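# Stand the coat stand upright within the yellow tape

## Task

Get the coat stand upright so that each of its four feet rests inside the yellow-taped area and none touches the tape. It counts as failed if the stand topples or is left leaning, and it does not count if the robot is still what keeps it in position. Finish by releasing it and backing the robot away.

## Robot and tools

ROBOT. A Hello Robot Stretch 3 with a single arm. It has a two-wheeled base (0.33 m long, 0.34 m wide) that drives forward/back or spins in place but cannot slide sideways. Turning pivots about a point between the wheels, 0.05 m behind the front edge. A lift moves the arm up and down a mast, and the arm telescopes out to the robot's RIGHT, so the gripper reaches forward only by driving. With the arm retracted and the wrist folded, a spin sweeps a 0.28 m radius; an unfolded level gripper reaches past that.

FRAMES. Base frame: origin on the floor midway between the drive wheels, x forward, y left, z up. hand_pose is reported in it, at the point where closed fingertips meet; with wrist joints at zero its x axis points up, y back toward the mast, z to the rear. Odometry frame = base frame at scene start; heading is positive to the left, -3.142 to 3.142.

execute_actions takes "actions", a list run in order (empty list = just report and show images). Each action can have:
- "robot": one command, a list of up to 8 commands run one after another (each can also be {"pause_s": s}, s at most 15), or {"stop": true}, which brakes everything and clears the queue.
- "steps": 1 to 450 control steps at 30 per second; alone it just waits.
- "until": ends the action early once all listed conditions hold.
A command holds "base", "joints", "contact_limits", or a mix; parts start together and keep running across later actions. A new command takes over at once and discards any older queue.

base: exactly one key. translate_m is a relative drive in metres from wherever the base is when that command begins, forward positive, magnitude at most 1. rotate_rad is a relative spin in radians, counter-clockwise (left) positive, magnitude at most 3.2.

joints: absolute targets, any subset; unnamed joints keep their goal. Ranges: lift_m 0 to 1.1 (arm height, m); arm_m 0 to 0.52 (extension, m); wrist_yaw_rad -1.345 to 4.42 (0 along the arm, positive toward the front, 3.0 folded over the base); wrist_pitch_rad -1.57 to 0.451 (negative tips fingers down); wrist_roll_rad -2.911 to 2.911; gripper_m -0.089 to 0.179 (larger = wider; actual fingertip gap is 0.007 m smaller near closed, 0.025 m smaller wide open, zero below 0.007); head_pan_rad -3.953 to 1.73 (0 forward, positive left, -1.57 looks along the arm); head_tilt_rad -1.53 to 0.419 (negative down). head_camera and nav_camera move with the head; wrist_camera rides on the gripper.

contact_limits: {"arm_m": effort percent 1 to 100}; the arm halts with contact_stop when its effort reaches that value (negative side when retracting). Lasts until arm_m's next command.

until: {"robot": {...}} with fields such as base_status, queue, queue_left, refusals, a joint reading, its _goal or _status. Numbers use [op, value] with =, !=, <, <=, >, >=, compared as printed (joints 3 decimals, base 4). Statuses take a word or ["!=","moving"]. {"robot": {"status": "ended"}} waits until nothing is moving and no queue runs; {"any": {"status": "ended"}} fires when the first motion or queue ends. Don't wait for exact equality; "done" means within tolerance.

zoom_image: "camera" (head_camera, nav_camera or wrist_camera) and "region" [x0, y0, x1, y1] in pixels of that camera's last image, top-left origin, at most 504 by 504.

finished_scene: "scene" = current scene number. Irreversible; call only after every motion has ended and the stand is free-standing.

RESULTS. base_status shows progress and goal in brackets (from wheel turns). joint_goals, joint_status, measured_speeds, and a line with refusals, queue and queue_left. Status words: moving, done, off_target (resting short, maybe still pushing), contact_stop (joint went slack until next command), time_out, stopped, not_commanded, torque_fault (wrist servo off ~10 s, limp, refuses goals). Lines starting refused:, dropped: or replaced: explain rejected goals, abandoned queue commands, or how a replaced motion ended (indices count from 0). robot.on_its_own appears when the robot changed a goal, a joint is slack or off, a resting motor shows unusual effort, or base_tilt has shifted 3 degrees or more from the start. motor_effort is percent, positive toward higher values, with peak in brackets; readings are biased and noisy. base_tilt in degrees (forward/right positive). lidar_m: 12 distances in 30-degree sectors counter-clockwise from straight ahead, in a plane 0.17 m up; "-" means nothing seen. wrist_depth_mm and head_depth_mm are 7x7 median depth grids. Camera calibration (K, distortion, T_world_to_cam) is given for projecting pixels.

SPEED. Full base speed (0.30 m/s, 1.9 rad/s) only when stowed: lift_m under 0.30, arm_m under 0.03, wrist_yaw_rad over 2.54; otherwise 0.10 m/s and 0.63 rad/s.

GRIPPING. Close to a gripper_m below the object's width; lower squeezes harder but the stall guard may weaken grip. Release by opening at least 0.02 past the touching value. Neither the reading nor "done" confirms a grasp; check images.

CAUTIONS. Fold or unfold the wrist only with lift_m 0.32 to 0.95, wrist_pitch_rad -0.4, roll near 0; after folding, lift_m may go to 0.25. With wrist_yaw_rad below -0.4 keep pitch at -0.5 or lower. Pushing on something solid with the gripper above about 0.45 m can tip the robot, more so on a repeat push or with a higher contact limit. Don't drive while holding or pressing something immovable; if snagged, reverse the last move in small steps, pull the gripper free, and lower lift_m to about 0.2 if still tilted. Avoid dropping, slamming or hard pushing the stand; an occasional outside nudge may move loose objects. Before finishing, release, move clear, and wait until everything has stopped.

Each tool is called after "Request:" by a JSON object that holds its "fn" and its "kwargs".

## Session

Request:
{"fn": "execute_actions", "kwargs": {"actions": [{"robot":{"joints":{"lift_m":0.27,"wrist_pitch_rad":-0.4,"head_tilt_rad":-0.8}},"steps":150,"until":{"robot":{"status":"ended"}}}]}}

Scene clock: 1.70 s.
robot.base_odometry: x=+0.000 y=+0.000 heading=+0.000 (m, m, rad; robot's odometry frame)
robot.turned_by_wheels: +0.000 (rad since the last result)
robot.turned_by_imu: +0.000 (rad since the last result)
robot.base_tilt: forward=+0.2 right=-2.0 (deg)
robot.lidar_m: 0.96 2.41 1.55 1.60 1.89 1.18 1.46 1.16 1.92 1.88 2.04 2.73
robot.head_depth_mm: 2251 2531 2351 1862 1541 1311 1142 / 2213 2512 2294 1860 1541 1319 1144 / 2293 2627 2386 1824 1517 1320 1149 / 2322 2639 2406 1880 1551 1320 1145 / 2346 2696 2414 1880 1557 1326 1152 / 2878 3130 2410 1896 1560 1329 1152 / 3002 3249 2411 1911 1570 1330 1154
robot.base_status: not_commanded
robot.joint_positions: lift_m=+0.271 arm_m=+0.002 wrist_yaw_rad=+3.021 wrist_pitch_rad=-0.422 wrist_roll_rad=-0.018 gripper_m=+0.037 head_pan_rad=-0.012 head_tilt_rad=-0.790
robot.joint_goals: lift_m=+0.270 arm_m=+0.002 wrist_yaw_rad=+3.021 wrist_pitch_rad=-0.400 wrist_roll_rad=-0.018 gripper_m=+0.037 head_pan_rad=-0.012 head_tilt_rad=-0.800
robot.joint_status: lift_m=done arm_m=not_commanded wrist_yaw_rad=not_commanded wrist_pitch_rad=done wrist_roll_rad=not_commanded gripper_m=not_commanded head_pan_rad=not_commanded head_tilt_rad=done
robot.measured_speeds: translate_m=+0.000 rotate_rad=+0.000 lift_m=+0.000 arm_m=+0.000 wrist_yaw_rad=+0.000 wrist_pitch_rad=+0.000 wrist_roll_rad=+0.000 head_pan_rad=+0.000 head_tilt_rad=+0.000
robot: refusals=0 queue=done queue_left=0
robot.motor_effort: left_wheel=-1(0) right_wheel=+0(0) lift_m=+25(39) arm_m=+0(0) wrist_yaw_rad=+0(0) wrist_pitch_rad=+11(10) wrist_roll_rad=+0(0) gripper_m=+0(0) head_pan_rad=+0(0) head_tilt_rad=-5(41) (%)
robot.hand_pose: x=+0.0057 y=+0.0754 z=+0.2823 quat_wxyz=(+0.189, +0.692, +0.108, +0.688) (m; robot's base frame)
robot.wrist_depth_mm: - - - - - - - / - - - - - - - / 921 903 893 888 936 934 911 / 708 711 718 712 704 717 724 / 573 589 - 598 604 582 587 / 495 512 - - - 497 497 / - - - - 429 430 431
pictures: head_camera (sideways: a quarter turn clockwise sets it upright), nav_camera (sideways: a quarter turn counterclockwise sets it upright), wrist_camera
camera_calibration (this result's frames):
head_camera: T_world_to_cam=[[-0.685762, -0.0181302, -0.7276, 0.969611], [-0.046939, 0.99871, 0.0193543, -0.0253154], [0.726311, 0.0474253, -0.685729, 0.845388], [0, 0, 0, 1]] pos_world=[0.0497204, 0.00276928, 1.28569]
nav_camera: T_world_to_cam=[[0.744603, 0.015352, 0.667331, -0.834566], [-0.0119721, -0.999268, 0.0363465, 0.00282386], [0.6674, -0.0350531, -0.743874, 0.920858], [0, 0, 0, 1]] pos_world=[0.00687251, 0.0479129, 1.24183]
wrist_camera: T_world_to_cam=[[0.9983, -0.0559562, 0.0163134, 0.00192647], [-0.0196854, -0.587132, -0.809252, 0.302419], [0.0548608, 0.807555, -0.587235, 0.266215], [0, 0, 0, 1]] pos_world=[-0.0105747, -0.0373158, 0.401032]
Images, in order (width x height): head_camera 896x504, nav_camera 672x504, wrist_camera 644x364.

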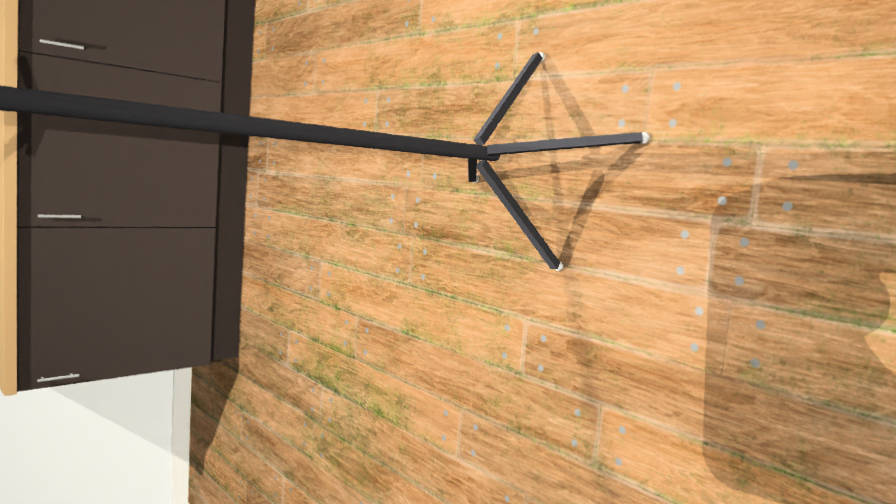

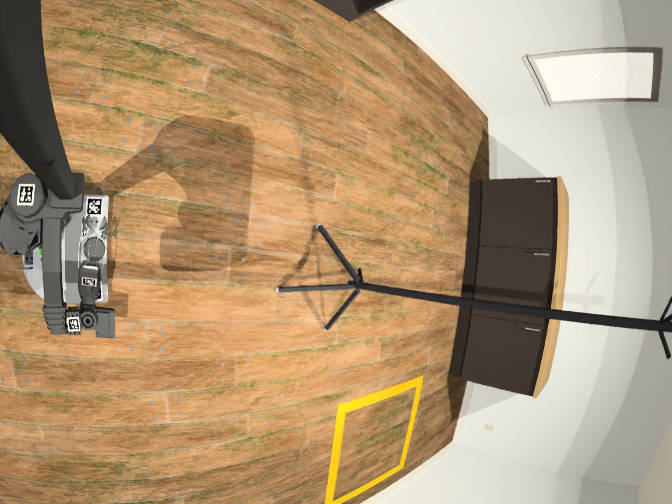

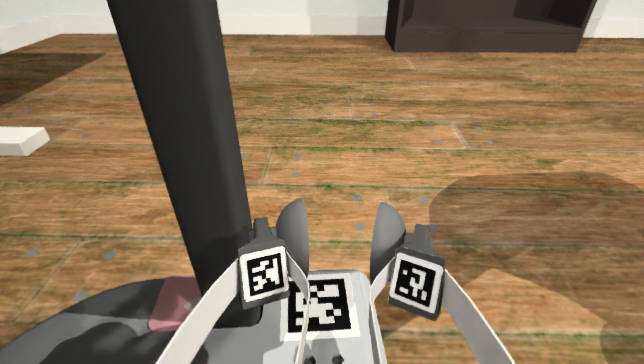

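Request:
{"fn": "execute_actions", "kwargs": {"actions": [{"robot":[{"base":{"rotate_rad":0.39},"joints":{"head_tilt_rad":-1.05}},{"base":{"translate_m":1.0}},{"base":{"rotate_rad":-1.85}},{"base":{"translate_m":0.17}},{"joints":{"lift_m":0.32}},{"base":{"translate_m":0.3}}],"steps":450,"until":{"robot":{"status":"ended"}}},{"steps":450,"until":{"robot":{"status":"ended"}}}]}}

Scene clock: 26.73 s.
robot.base_odometry: x=+0.977 y=-0.087 heading=-1.460 (m, m, rad; robot's odometry frame)
robot.turned_by_wheels: -1.460 (rad since the last result)
robot.turned_by_imu: -1.403 (rad since the last result)
robot.base_tilt: forward=+0.2 right=-2.0 (deg)
robot.lidar_m: 0.30 0.20 1.70 1.70 2.15 1.53 1.67 2.12 2.09 2.08 2.22 1.92
robot.head_depth_mm: 1706 1907 1706 1504 1322 1192 1089 / 1754 1966 1713 1495 1327 1196 1101 / 1818 1990 1734 1509 1337 1189 1108 / 1875 2023 1741 1519 1324 1171 1108 / 1929 1986 394 513 1321 1196 1109 / - 314 1714 1523 1352 1202 1098 / 2105 2082 1765 1540 1361 1224 1104
robot.base_status: off_target (translate_m +0.2999 of +0.3000)
robot.joint_positions: lift_m=+0.319 arm_m=+0.002 wrist_yaw_rad=+3.021 wrist_pitch_rad=-0.421 wrist_roll_rad=-0.018 gripper_m=+0.037 head_pan_rad=-0.012 head_tilt_rad=-1.041
robot.joint_goals: lift_m=+0.320 arm_m=+0.002 wrist_yaw_rad=+3.021 wrist_pitch_rad=-0.400 wrist_roll_rad=-0.018 gripper_m=+0.037 head_pan_rad=-0.012 head_tilt_rad=-1.050
robot.joint_status: lift_m=done arm_m=not_commanded wrist_yaw_rad=not_commanded wrist_pitch_rad=done wrist_roll_rad=not_commanded gripper_m=not_commanded head_pan_rad=not_commanded head_tilt_rad=done
robot.measured_speeds: translate_m=+0.000 rotate_rad=+0.000 lift_m=+0.000 arm_m=+0.000 wrist_yaw_rad=+0.000 wrist_pitch_rad=+0.000 wrist_roll_rad=+0.000 head_pan_rad=+0.000 head_tilt_rad=+0.000
robot: refusals=0 queue=done queue_left=0
robot.on_its_own: left_wheel is at rest, and its effort (+29) is outside its rest range (-18 to +18)
robot.motor_effort: left_wheel=+29(37) right_wheel=+16(21) lift_m=+61(64) arm_m=-1(1) wrist_yaw_rad=-1(0) wrist_pitch_rad=+10(11) wrist_roll_rad=+0(0) gripper_m=+0(0) head_pan_rad=+0(0) head_tilt_rad=-5(25) (%)
robot.hand_pose: x=+0.0057 y=+0.0755 z=+0.3314 quat_wxyz=(+0.189, +0.693, +0.108, +0.688) (m; robot's base frame)
robot.wrist_depth_mm: - - - - - - - / - - - - - - - / - - - - - - - / 811 798 796 817 797 811 822 / 651 662 - 664 680 649 662 / 548 552 - 547 - 550 525 / 486 - - - 484 473 482
pictures: head_camera (sideways: a quarter turn clockwise sets it upright), nav_camera (sideways: a quarter turn counterclockwise sets it upright), wrist_camera
camera_calibration (this result's frames):
head_camera: T_world_to_cam=[[-0.844989, -0.0162829, -0.534536, 0.719028], [-0.0403026, 0.998633, 0.0332898, -0.0434898], [0.533263, 0.0496727, -0.84449, 1.053], [0, 0, 0, 1]] pos_world=[0.0442897, 0.00283262, 1.27505]
nav_camera: T_world_to_cam=[[0.887017, 0.0137004, 0.461534, -0.567324], [-0.00292905, -0.999373, 0.0352951, 0.00414931], [0.461728, -0.0326592, -0.88642, 1.10743], [0, 0, 0, 1]] pos_world=[-0.00809118, 0.0480869, 1.24334]
wrist_camera: T_world_to_cam=[[0.998298, -0.0559738, 0.0163869, 0.00109154], [-0.019574, -0.586215, -0.809919, 0.342399], [0.0549405, 0.80822, -0.586313, 0.294612], [0, 0, 0, 1]] pos_world=[-0.0105737, -0.0373305, 0.450032]
Images, in order (width x height): head_camera 896x504, nav_camera 672x504, wrist_camera 644x364.

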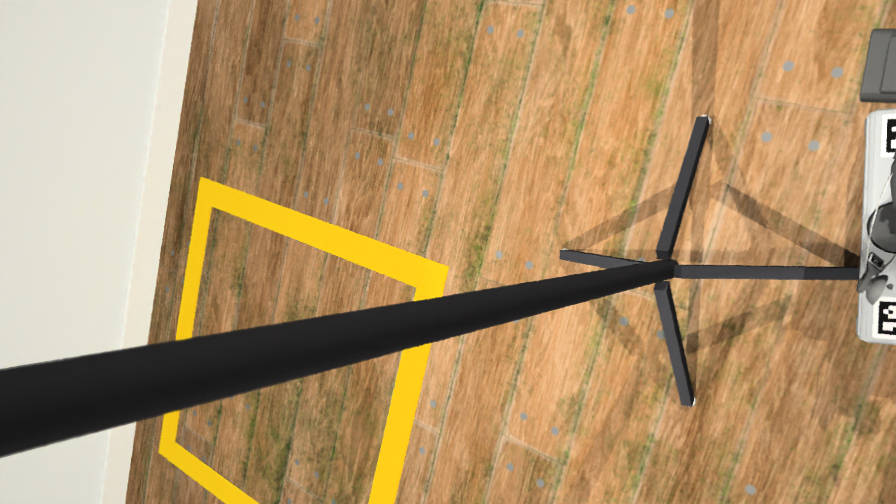

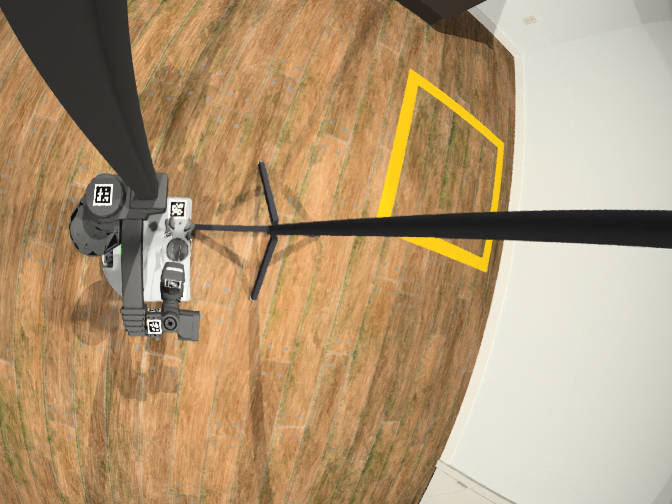

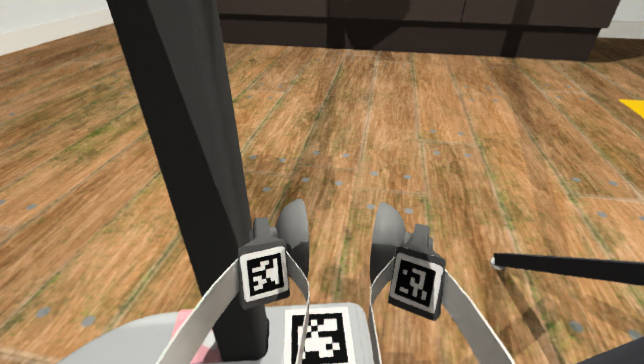

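Request:
{"fn": "execute_actions", "kwargs": {"actions": [{"robot":[{"base":{"rotate_rad":0.36}},{"base":{"translate_m":0.45}}],"steps":450,"until":{"robot":{"status":"ended"}}}]}}

Scene clock: 39.17 s.
robot.base_odometry: x=+1.181 y=-0.488 heading=-1.100 (m, m, rad; robot's odometry frame)
robot.turned_by_wheels: +0.360 (rad since the last result)
robot.turned_by_imu: +0.357 (rad since the last result)
robot.base_tilt: forward=+0.1 right=-1.9 (deg)
robot.lidar_m: 1.67 1.47 1.44 1.55 2.25 1.90 2.11 2.45 2.27 0.18 0.18 1.55
robot.head_depth_mm: 1469 1687 1706 1491 1327 1033 1092 / 1571 1837 1712 1489 1333 1198 1072 / 1699 1924 1731 1514 1334 1185 1096 / 1834 1989 1734 1513 1343 1207 1108 / 2000 2051 1745 1515 1349 1207 1109 / 2198 2047 1750 1526 1351 1214 1100 / 2208 2083 1765 1531 1356 1215 1104
robot.base_status: done (translate_m +0.4500 of +0.4500)
robot.joint_positions: lift_m=+0.319 arm_m=+0.002 wrist_yaw_rad=+3.021 wrist_pitch_rad=-0.420 wrist_roll_rad=-0.018 gripper_m=+0.037 head_pan_rad=-0.012 head_tilt_rad=-1.041
robot.joint_goals: lift_m=+0.320 arm_m=+0.002 wrist_yaw_rad=+3.021 wrist_pitch_rad=-0.400 wrist_roll_rad=-0.018 gripper_m=+0.037 head_pan_rad=-0.012 head_tilt_rad=-1.050
robot.joint_status: lift_m=done arm_m=not_commanded wrist_yaw_rad=not_commanded wrist_pitch_rad=done wrist_roll_rad=not_commanded gripper_m=not_commanded head_pan_rad=not_commanded head_tilt_rad=done
robot.measured_speeds: translate_m=+0.000 rotate_rad=+0.000 lift_m=+0.000 arm_m=+0.000 wrist_yaw_rad=+0.000 wrist_pitch_rad=+0.000 wrist_roll_rad=+0.000 head_pan_rad=+0.000 head_tilt_rad=+0.000
robot: refusals=0 queue=done queue_left=0
robot.motor_effort: left_wheel=-3(30) right_wheel=+3(22) lift_m=+60(61) arm_m=-1(0) wrist_yaw_rad=-1(0) wrist_pitch_rad=+10(11) wrist_roll_rad=+0(0) gripper_m=+0(0) head_pan_rad=+0(0) head_tilt_rad=-6(5) (%)
robot.hand_pose: x=+0.0057 y=+0.0756 z=+0.3316 quat_wxyz=(+0.188, +0.693, +0.108, +0.688) (m; robot's base frame)
robot.wrist_depth_mm: - - - - - - - / - - - - - - - / - - - - - - - / 830 817 805 812 801 817 813 / 662 662 - 656 686 663 654 / 552 568 - 571 - 565 555 / 480 - - - 482 488 484
pictures: head_camera (sideways: a quarter turn clockwise sets it upright), nav_camera (sideways: a quarter turn counterclockwise sets it upright), wrist_camera
camera_calibration (this result's frames):
head_camera: T_world_to_cam=[[-0.845024, -0.0162832, -0.53448, 0.718955], [-0.0403012, 0.998633, 0.0332933, -0.0434943], [0.533207, 0.0496738, -0.844525, 1.05305], [0, 0, 0, 1]] pos_world=[0.0442879, 0.00283267, 1.27504]
nav_camera: T_world_to_cam=[[0.887047, 0.0137007, 0.461475, -0.567248], [-0.00292589, -0.999373, 0.0352945, 0.00415005], [0.461669, -0.0326581, -0.886451, 1.10747], [0, 0, 0, 1]] pos_world=[-0.00809512, 0.0480869, 1.24334]
wrist_camera: T_world_to_cam=[[0.998296, -0.055985, 0.0164345, 0.00106791], [-0.0195015, -0.585621, -0.81035, 0.342688], [0.0549918, 0.808649, -0.585715, 0.294406], [0, 0, 0, 1]] pos_world=[-0.0105731, -0.0373259, 0.450118]
Images, in order (width x height): head_camera 896x504, nav_camera 672x504, wrist_camera 644x364.

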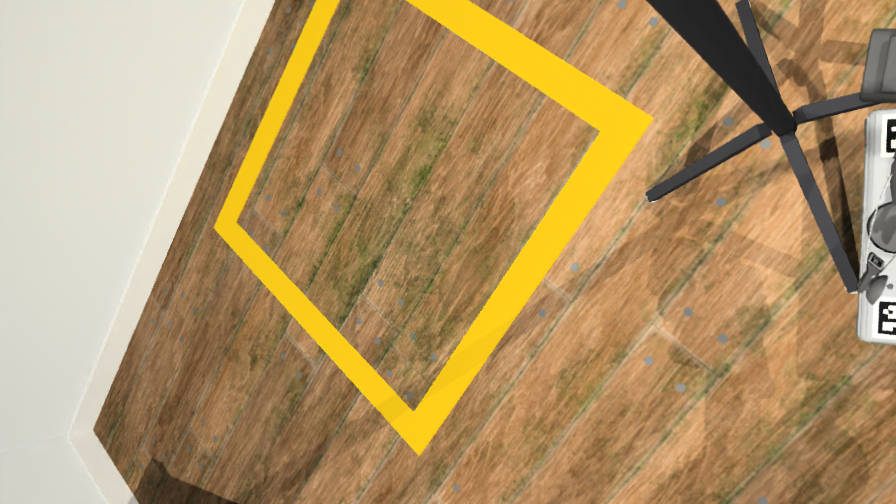

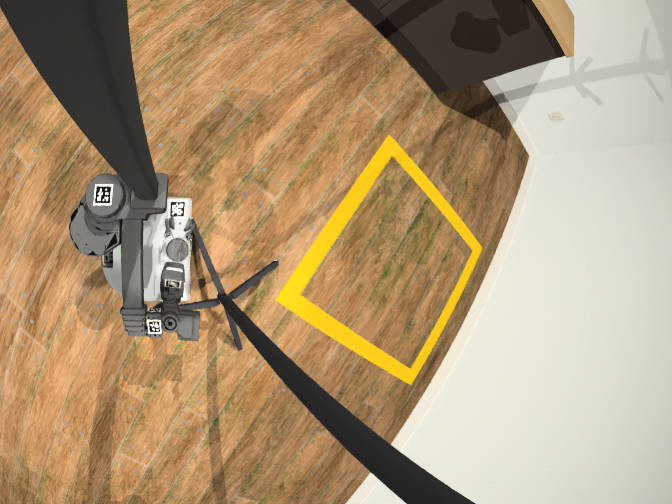

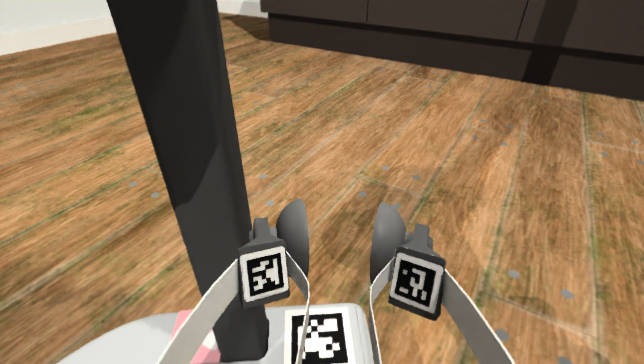

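Request:
{"fn": "execute_actions", "kwargs": {"actions": [{"robot":[{"base":{"translate_m":0.08}},{"base":{"translate_m":-0.5},"joints":{"lift_m":0.27}},{"base":{"rotate_rad":-0.97}},{"base":{"translate_m":0.27}},{"base":{"rotate_rad":1.1}},{"base":{"translate_m":0.12},"joints":{"lift_m":0.32}}],"steps":450,"until":{"robot":{"status":"ended"}}}]}}

Scene clock: 62.23 s.
robot.base_odometry: x=+0.929 y=-0.450 heading=-0.970 (m, m, rad; robot's odometry frame)
robot.turned_by_wheels: +0.130 (rad since the last result)
robot.turned_by_imu: +0.128 (rad since the last result)
robot.base_tilt: forward=+0.2 right=-1.8 (deg)
robot.lidar_m: 0.22 0.34 1.70 1.92 2.21 1.89 2.49 2.22 2.02 1.85 1.55 0.35
robot.head_depth_mm: 1565 1790 1702 1486 1329 1197 1087 / 1705 1909 1708 1495 1329 1188 1099 / 1803 1918 1683 1477 1337 1189 1104 / 2047 345 1633 1461 1299 1175 1096 / 2265 2044 1737 1520 1348 1195 1113 / 2382 2058 1747 1532 1356 1217 1104 / 2305 2071 1751 1533 1357 1218 1105
robot.base_status: done (translate_m +0.1200 of +0.1200)
robot.joint_positions: lift_m=+0.319 arm_m=+0.002 wrist_yaw_rad=+3.021 wrist_pitch_rad=-0.420 wrist_roll_rad=-0.018 gripper_m=+0.037 head_pan_rad=-0.012 head_tilt_rad=-1.041
robot.joint_goals: lift_m=+0.320 arm_m=+0.002 wrist_yaw_rad=+3.021 wrist_pitch_rad=-0.400 wrist_roll_rad=-0.018 gripper_m=+0.037 head_pan_rad=-0.012 head_tilt_rad=-1.050
robot.joint_status: lift_m=done arm_m=not_commanded wrist_yaw_rad=not_commanded wrist_pitch_rad=done wrist_roll_rad=not_commanded gripper_m=not_commanded head_pan_rad=not_commanded head_tilt_rad=done
robot.measured_speeds: translate_m=+0.000 rotate_rad=+0.000 lift_m=+0.000 arm_m=+0.000 wrist_yaw_rad=+0.000 wrist_pitch_rad=+0.000 wrist_roll_rad=+0.000 head_pan_rad=+0.000 head_tilt_rad=+0.000
robot: refusals=0 queue=done queue_left=0
robot.motor_effort: left_wheel=-3(15) right_wheel=+3(14) lift_m=+62(66) arm_m=-1(1) wrist_yaw_rad=+0(0) wrist_pitch_rad=+10(10) wrist_roll_rad=+0(0) gripper_m=+0(0) head_pan_rad=+0(0) head_tilt_rad=-4(4) (%)
robot.hand_pose: x=+0.0057 y=+0.0756 z=+0.3315 quat_wxyz=(+0.188, +0.693, +0.108, +0.688) (m; robot's base frame)
robot.wrist_depth_mm: - - - - - - - / - - - - - - - / 997 - - - 997 - - / 806 790 831 804 787 808 793 / 665 655 - 658 689 651 655 / 555 561 - 553 - 557 558 / 481 - - - 482 485 467
pictures: head_camera (sideways: a quarter turn clockwise sets it upright), nav_camera (sideways: a quarter turn counterclockwise sets it upright), wrist_camera
camera_calibration (this result's frames):
head_camera: T_world_to_cam=[[-0.845037, -0.0162822, -0.53446, 0.71893], [-0.0402995, 0.998633, 0.0332945, -0.0434958], [0.533187, 0.0496735, -0.844538, 1.05307], [0, 0, 0, 1]] pos_world=[0.0442873, 0.00283265, 1.27504]
nav_camera: T_world_to_cam=[[0.887058, 0.0136998, 0.461455, -0.567221], [-0.00292599, -0.999373, 0.0352943, 0.00415031], [0.461649, -0.0326583, -0.886461, 1.10748], [0, 0, 0, 1]] pos_world=[-0.00809642, 0.0480869, 1.24334]
wrist_camera: T_world_to_cam=[[0.998296, -0.055985, 0.0164344, 0.00106765], [-0.0195016, -0.585621, -0.81035, 0.342643], [0.0549918, 0.808649, -0.585715, 0.294395], [0, 0, 0, 1]] pos_world=[-0.010573, -0.0373438, 0.450075]
Images, in order (width x height): head_camera 896x504, nav_camera 672x504, wrist_camera 644x364.

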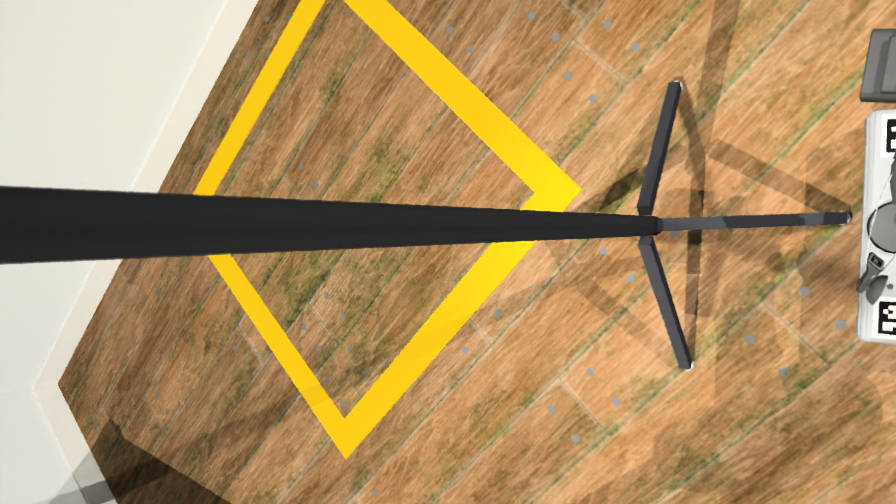

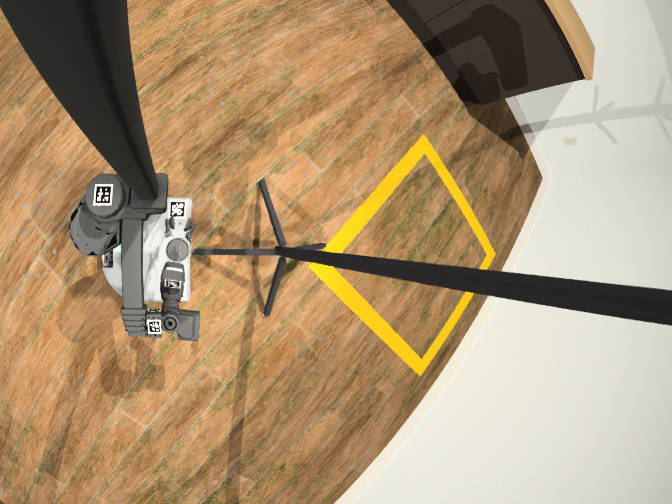

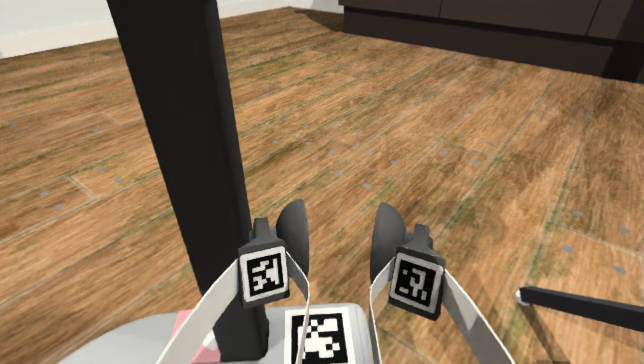

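Request:
{"fn": "execute_actions", "kwargs": {"actions": [{"robot":[{"base":{"rotate_rad":0.05}},{"base":{"translate_m":0.8}},{"base":{"translate_m":-0.45},"joints":{"lift_m":0.27}}],"steps":450,"until":{"robot":{"status":"ended"}}}]}}

Scene clock: 79.77 s.
robot.base_odometry: x=+1.141 y=-0.728 heading=-0.920 (m, m, rad; robot's odometry frame)
robot.turned_by_wheels: +0.050 (rad since the last result)
robot.turned_by_imu: +0.018 (rad since the last result)
robot.base_tilt: forward=+0.3 right=-3.8 (deg)
robot.lidar_m: 0.64 1.45 1.45 1.65 2.44 2.13 2.78 2.55 2.26 1.55 1.32 1.32
robot.head_depth_mm: 1340 1536 1666 1498 1322 1193 1083 / 1460 1692 1706 1501 1330 1195 1097 / 1507 1820 1690 1475 1337 1199 1105 / 1790 1968 1731 1489 1341 1208 1109 / 1994 2039 1721 1521 1346 1210 1114 / 2180 2054 1742 1525 1353 1216 1096 / 2031 2057 1749 1529 1356 1220 1106
robot.base_status: moving (translate_m -0.4500 of -0.4500)
robot.joint_positions: lift_m=+0.271 arm_m=+0.002 wrist_yaw_rad=+3.021 wrist_pitch_rad=-0.420 wrist_roll_rad=-0.018 gripper_m=+0.037 head_pan_rad=-0.012 head_tilt_rad=-1.042
robot.joint_goals: lift_m=+0.270 arm_m=+0.002 wrist_yaw_rad=+3.021 wrist_pitch_rad=-0.400 wrist_roll_rad=-0.018 gripper_m=+0.037 head_pan_rad=-0.012 head_tilt_rad=-1.050
robot.joint_status: lift_m=done arm_m=not_commanded wrist_yaw_rad=not_commanded wrist_pitch_rad=done wrist_roll_rad=not_commanded gripper_m=not_commanded head_pan_rad=not_commanded head_tilt_rad=done
robot.measured_speeds: translate_m=-0.005 rotate_rad=+0.000 lift_m=+0.000 arm_m=+0.000 wrist_yaw_rad=+0.000 wrist_pitch_rad=+0.000 wrist_roll_rad=+0.000 head_pan_rad=+0.000 head_tilt_rad=+0.000
robot: refusals=0 queue=running queue_left=0
robot.motor_effort: left_wheel=+4(29) right_wheel=+3(41) lift_m=+24(60) arm_m=-1(1) wrist_yaw_rad=+0(1) wrist_pitch_rad=+10(10) wrist_roll_rad=+0(0) gripper_m=+0(0) head_pan_rad=+0(0) head_tilt_rad=-4(5) (%)
robot.hand_pose: x=+0.0057 y=+0.0756 z=+0.2827 quat_wxyz=(+0.188, +0.693, +0.108, +0.688) (m; robot's base frame)
robot.wrist_depth_mm: - - - - - - - / - - - - - - - / 895 917 912 902 916 937 905 / 732 710 703 714 699 716 720 / 590 582 - 596 605 611 582 / 492 511 - - - 489 497 / - - - - 432 433 429
pictures: head_camera (sideways: a quarter turn clockwise sets it upright), nav_camera (sideways: a quarter turn counterclockwise sets it upright), wrist_camera
camera_calibration (this result's frames):
head_camera: T_world_to_cam=[[-0.845423, -0.0162729, -0.53385, 0.718136], [-0.0402697, 0.998633, 0.033332, -0.0435448], [0.532577, 0.0496775, -0.844922, 1.05357], [0, 0, 0, 1]] pos_world=[0.0442679, 0.00283265, 1.27501]
nav_camera: T_world_to_cam=[[0.887391, 0.0136908, 0.460814, -0.566388], [-0.00290625, -0.999373, 0.035288, 0.00415841], [0.461008, -0.0326535, -0.886795, 1.10792], [0, 0, 0, 1]] pos_world=[-0.00813847, 0.0480875, 1.24335]
wrist_camera: T_world_to_cam=[[0.998297, -0.0559809, 0.0164352, 0.00187058], [-0.0194979, -0.585611, -0.810357, 0.30307], [0.0549892, 0.808657, -0.585705, 0.265786], [0, 0, 0, 1]] pos_world=[-0.0105735, -0.0373435, 0.401237]
Images, in order (width x height): head_camera 896x504, nav_camera 672x504, wrist_camera 644x364.

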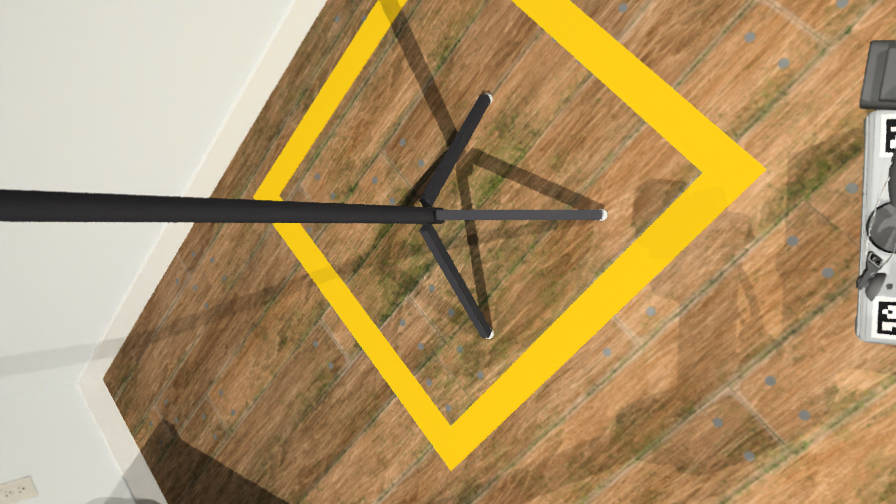

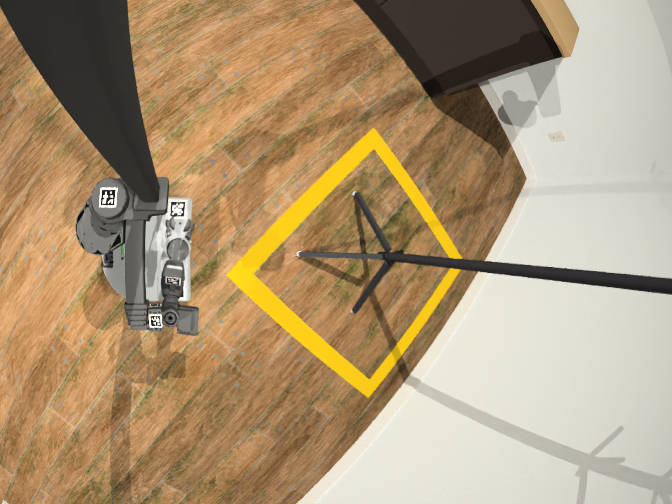

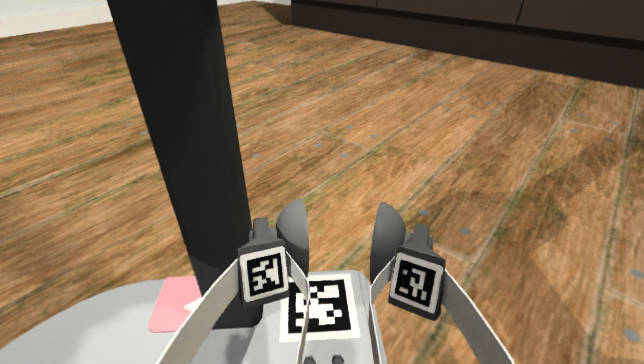

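Request:
{"fn": "finished_scene", "kwargs": {"scene": 2}}

The scene is finished: the task was done.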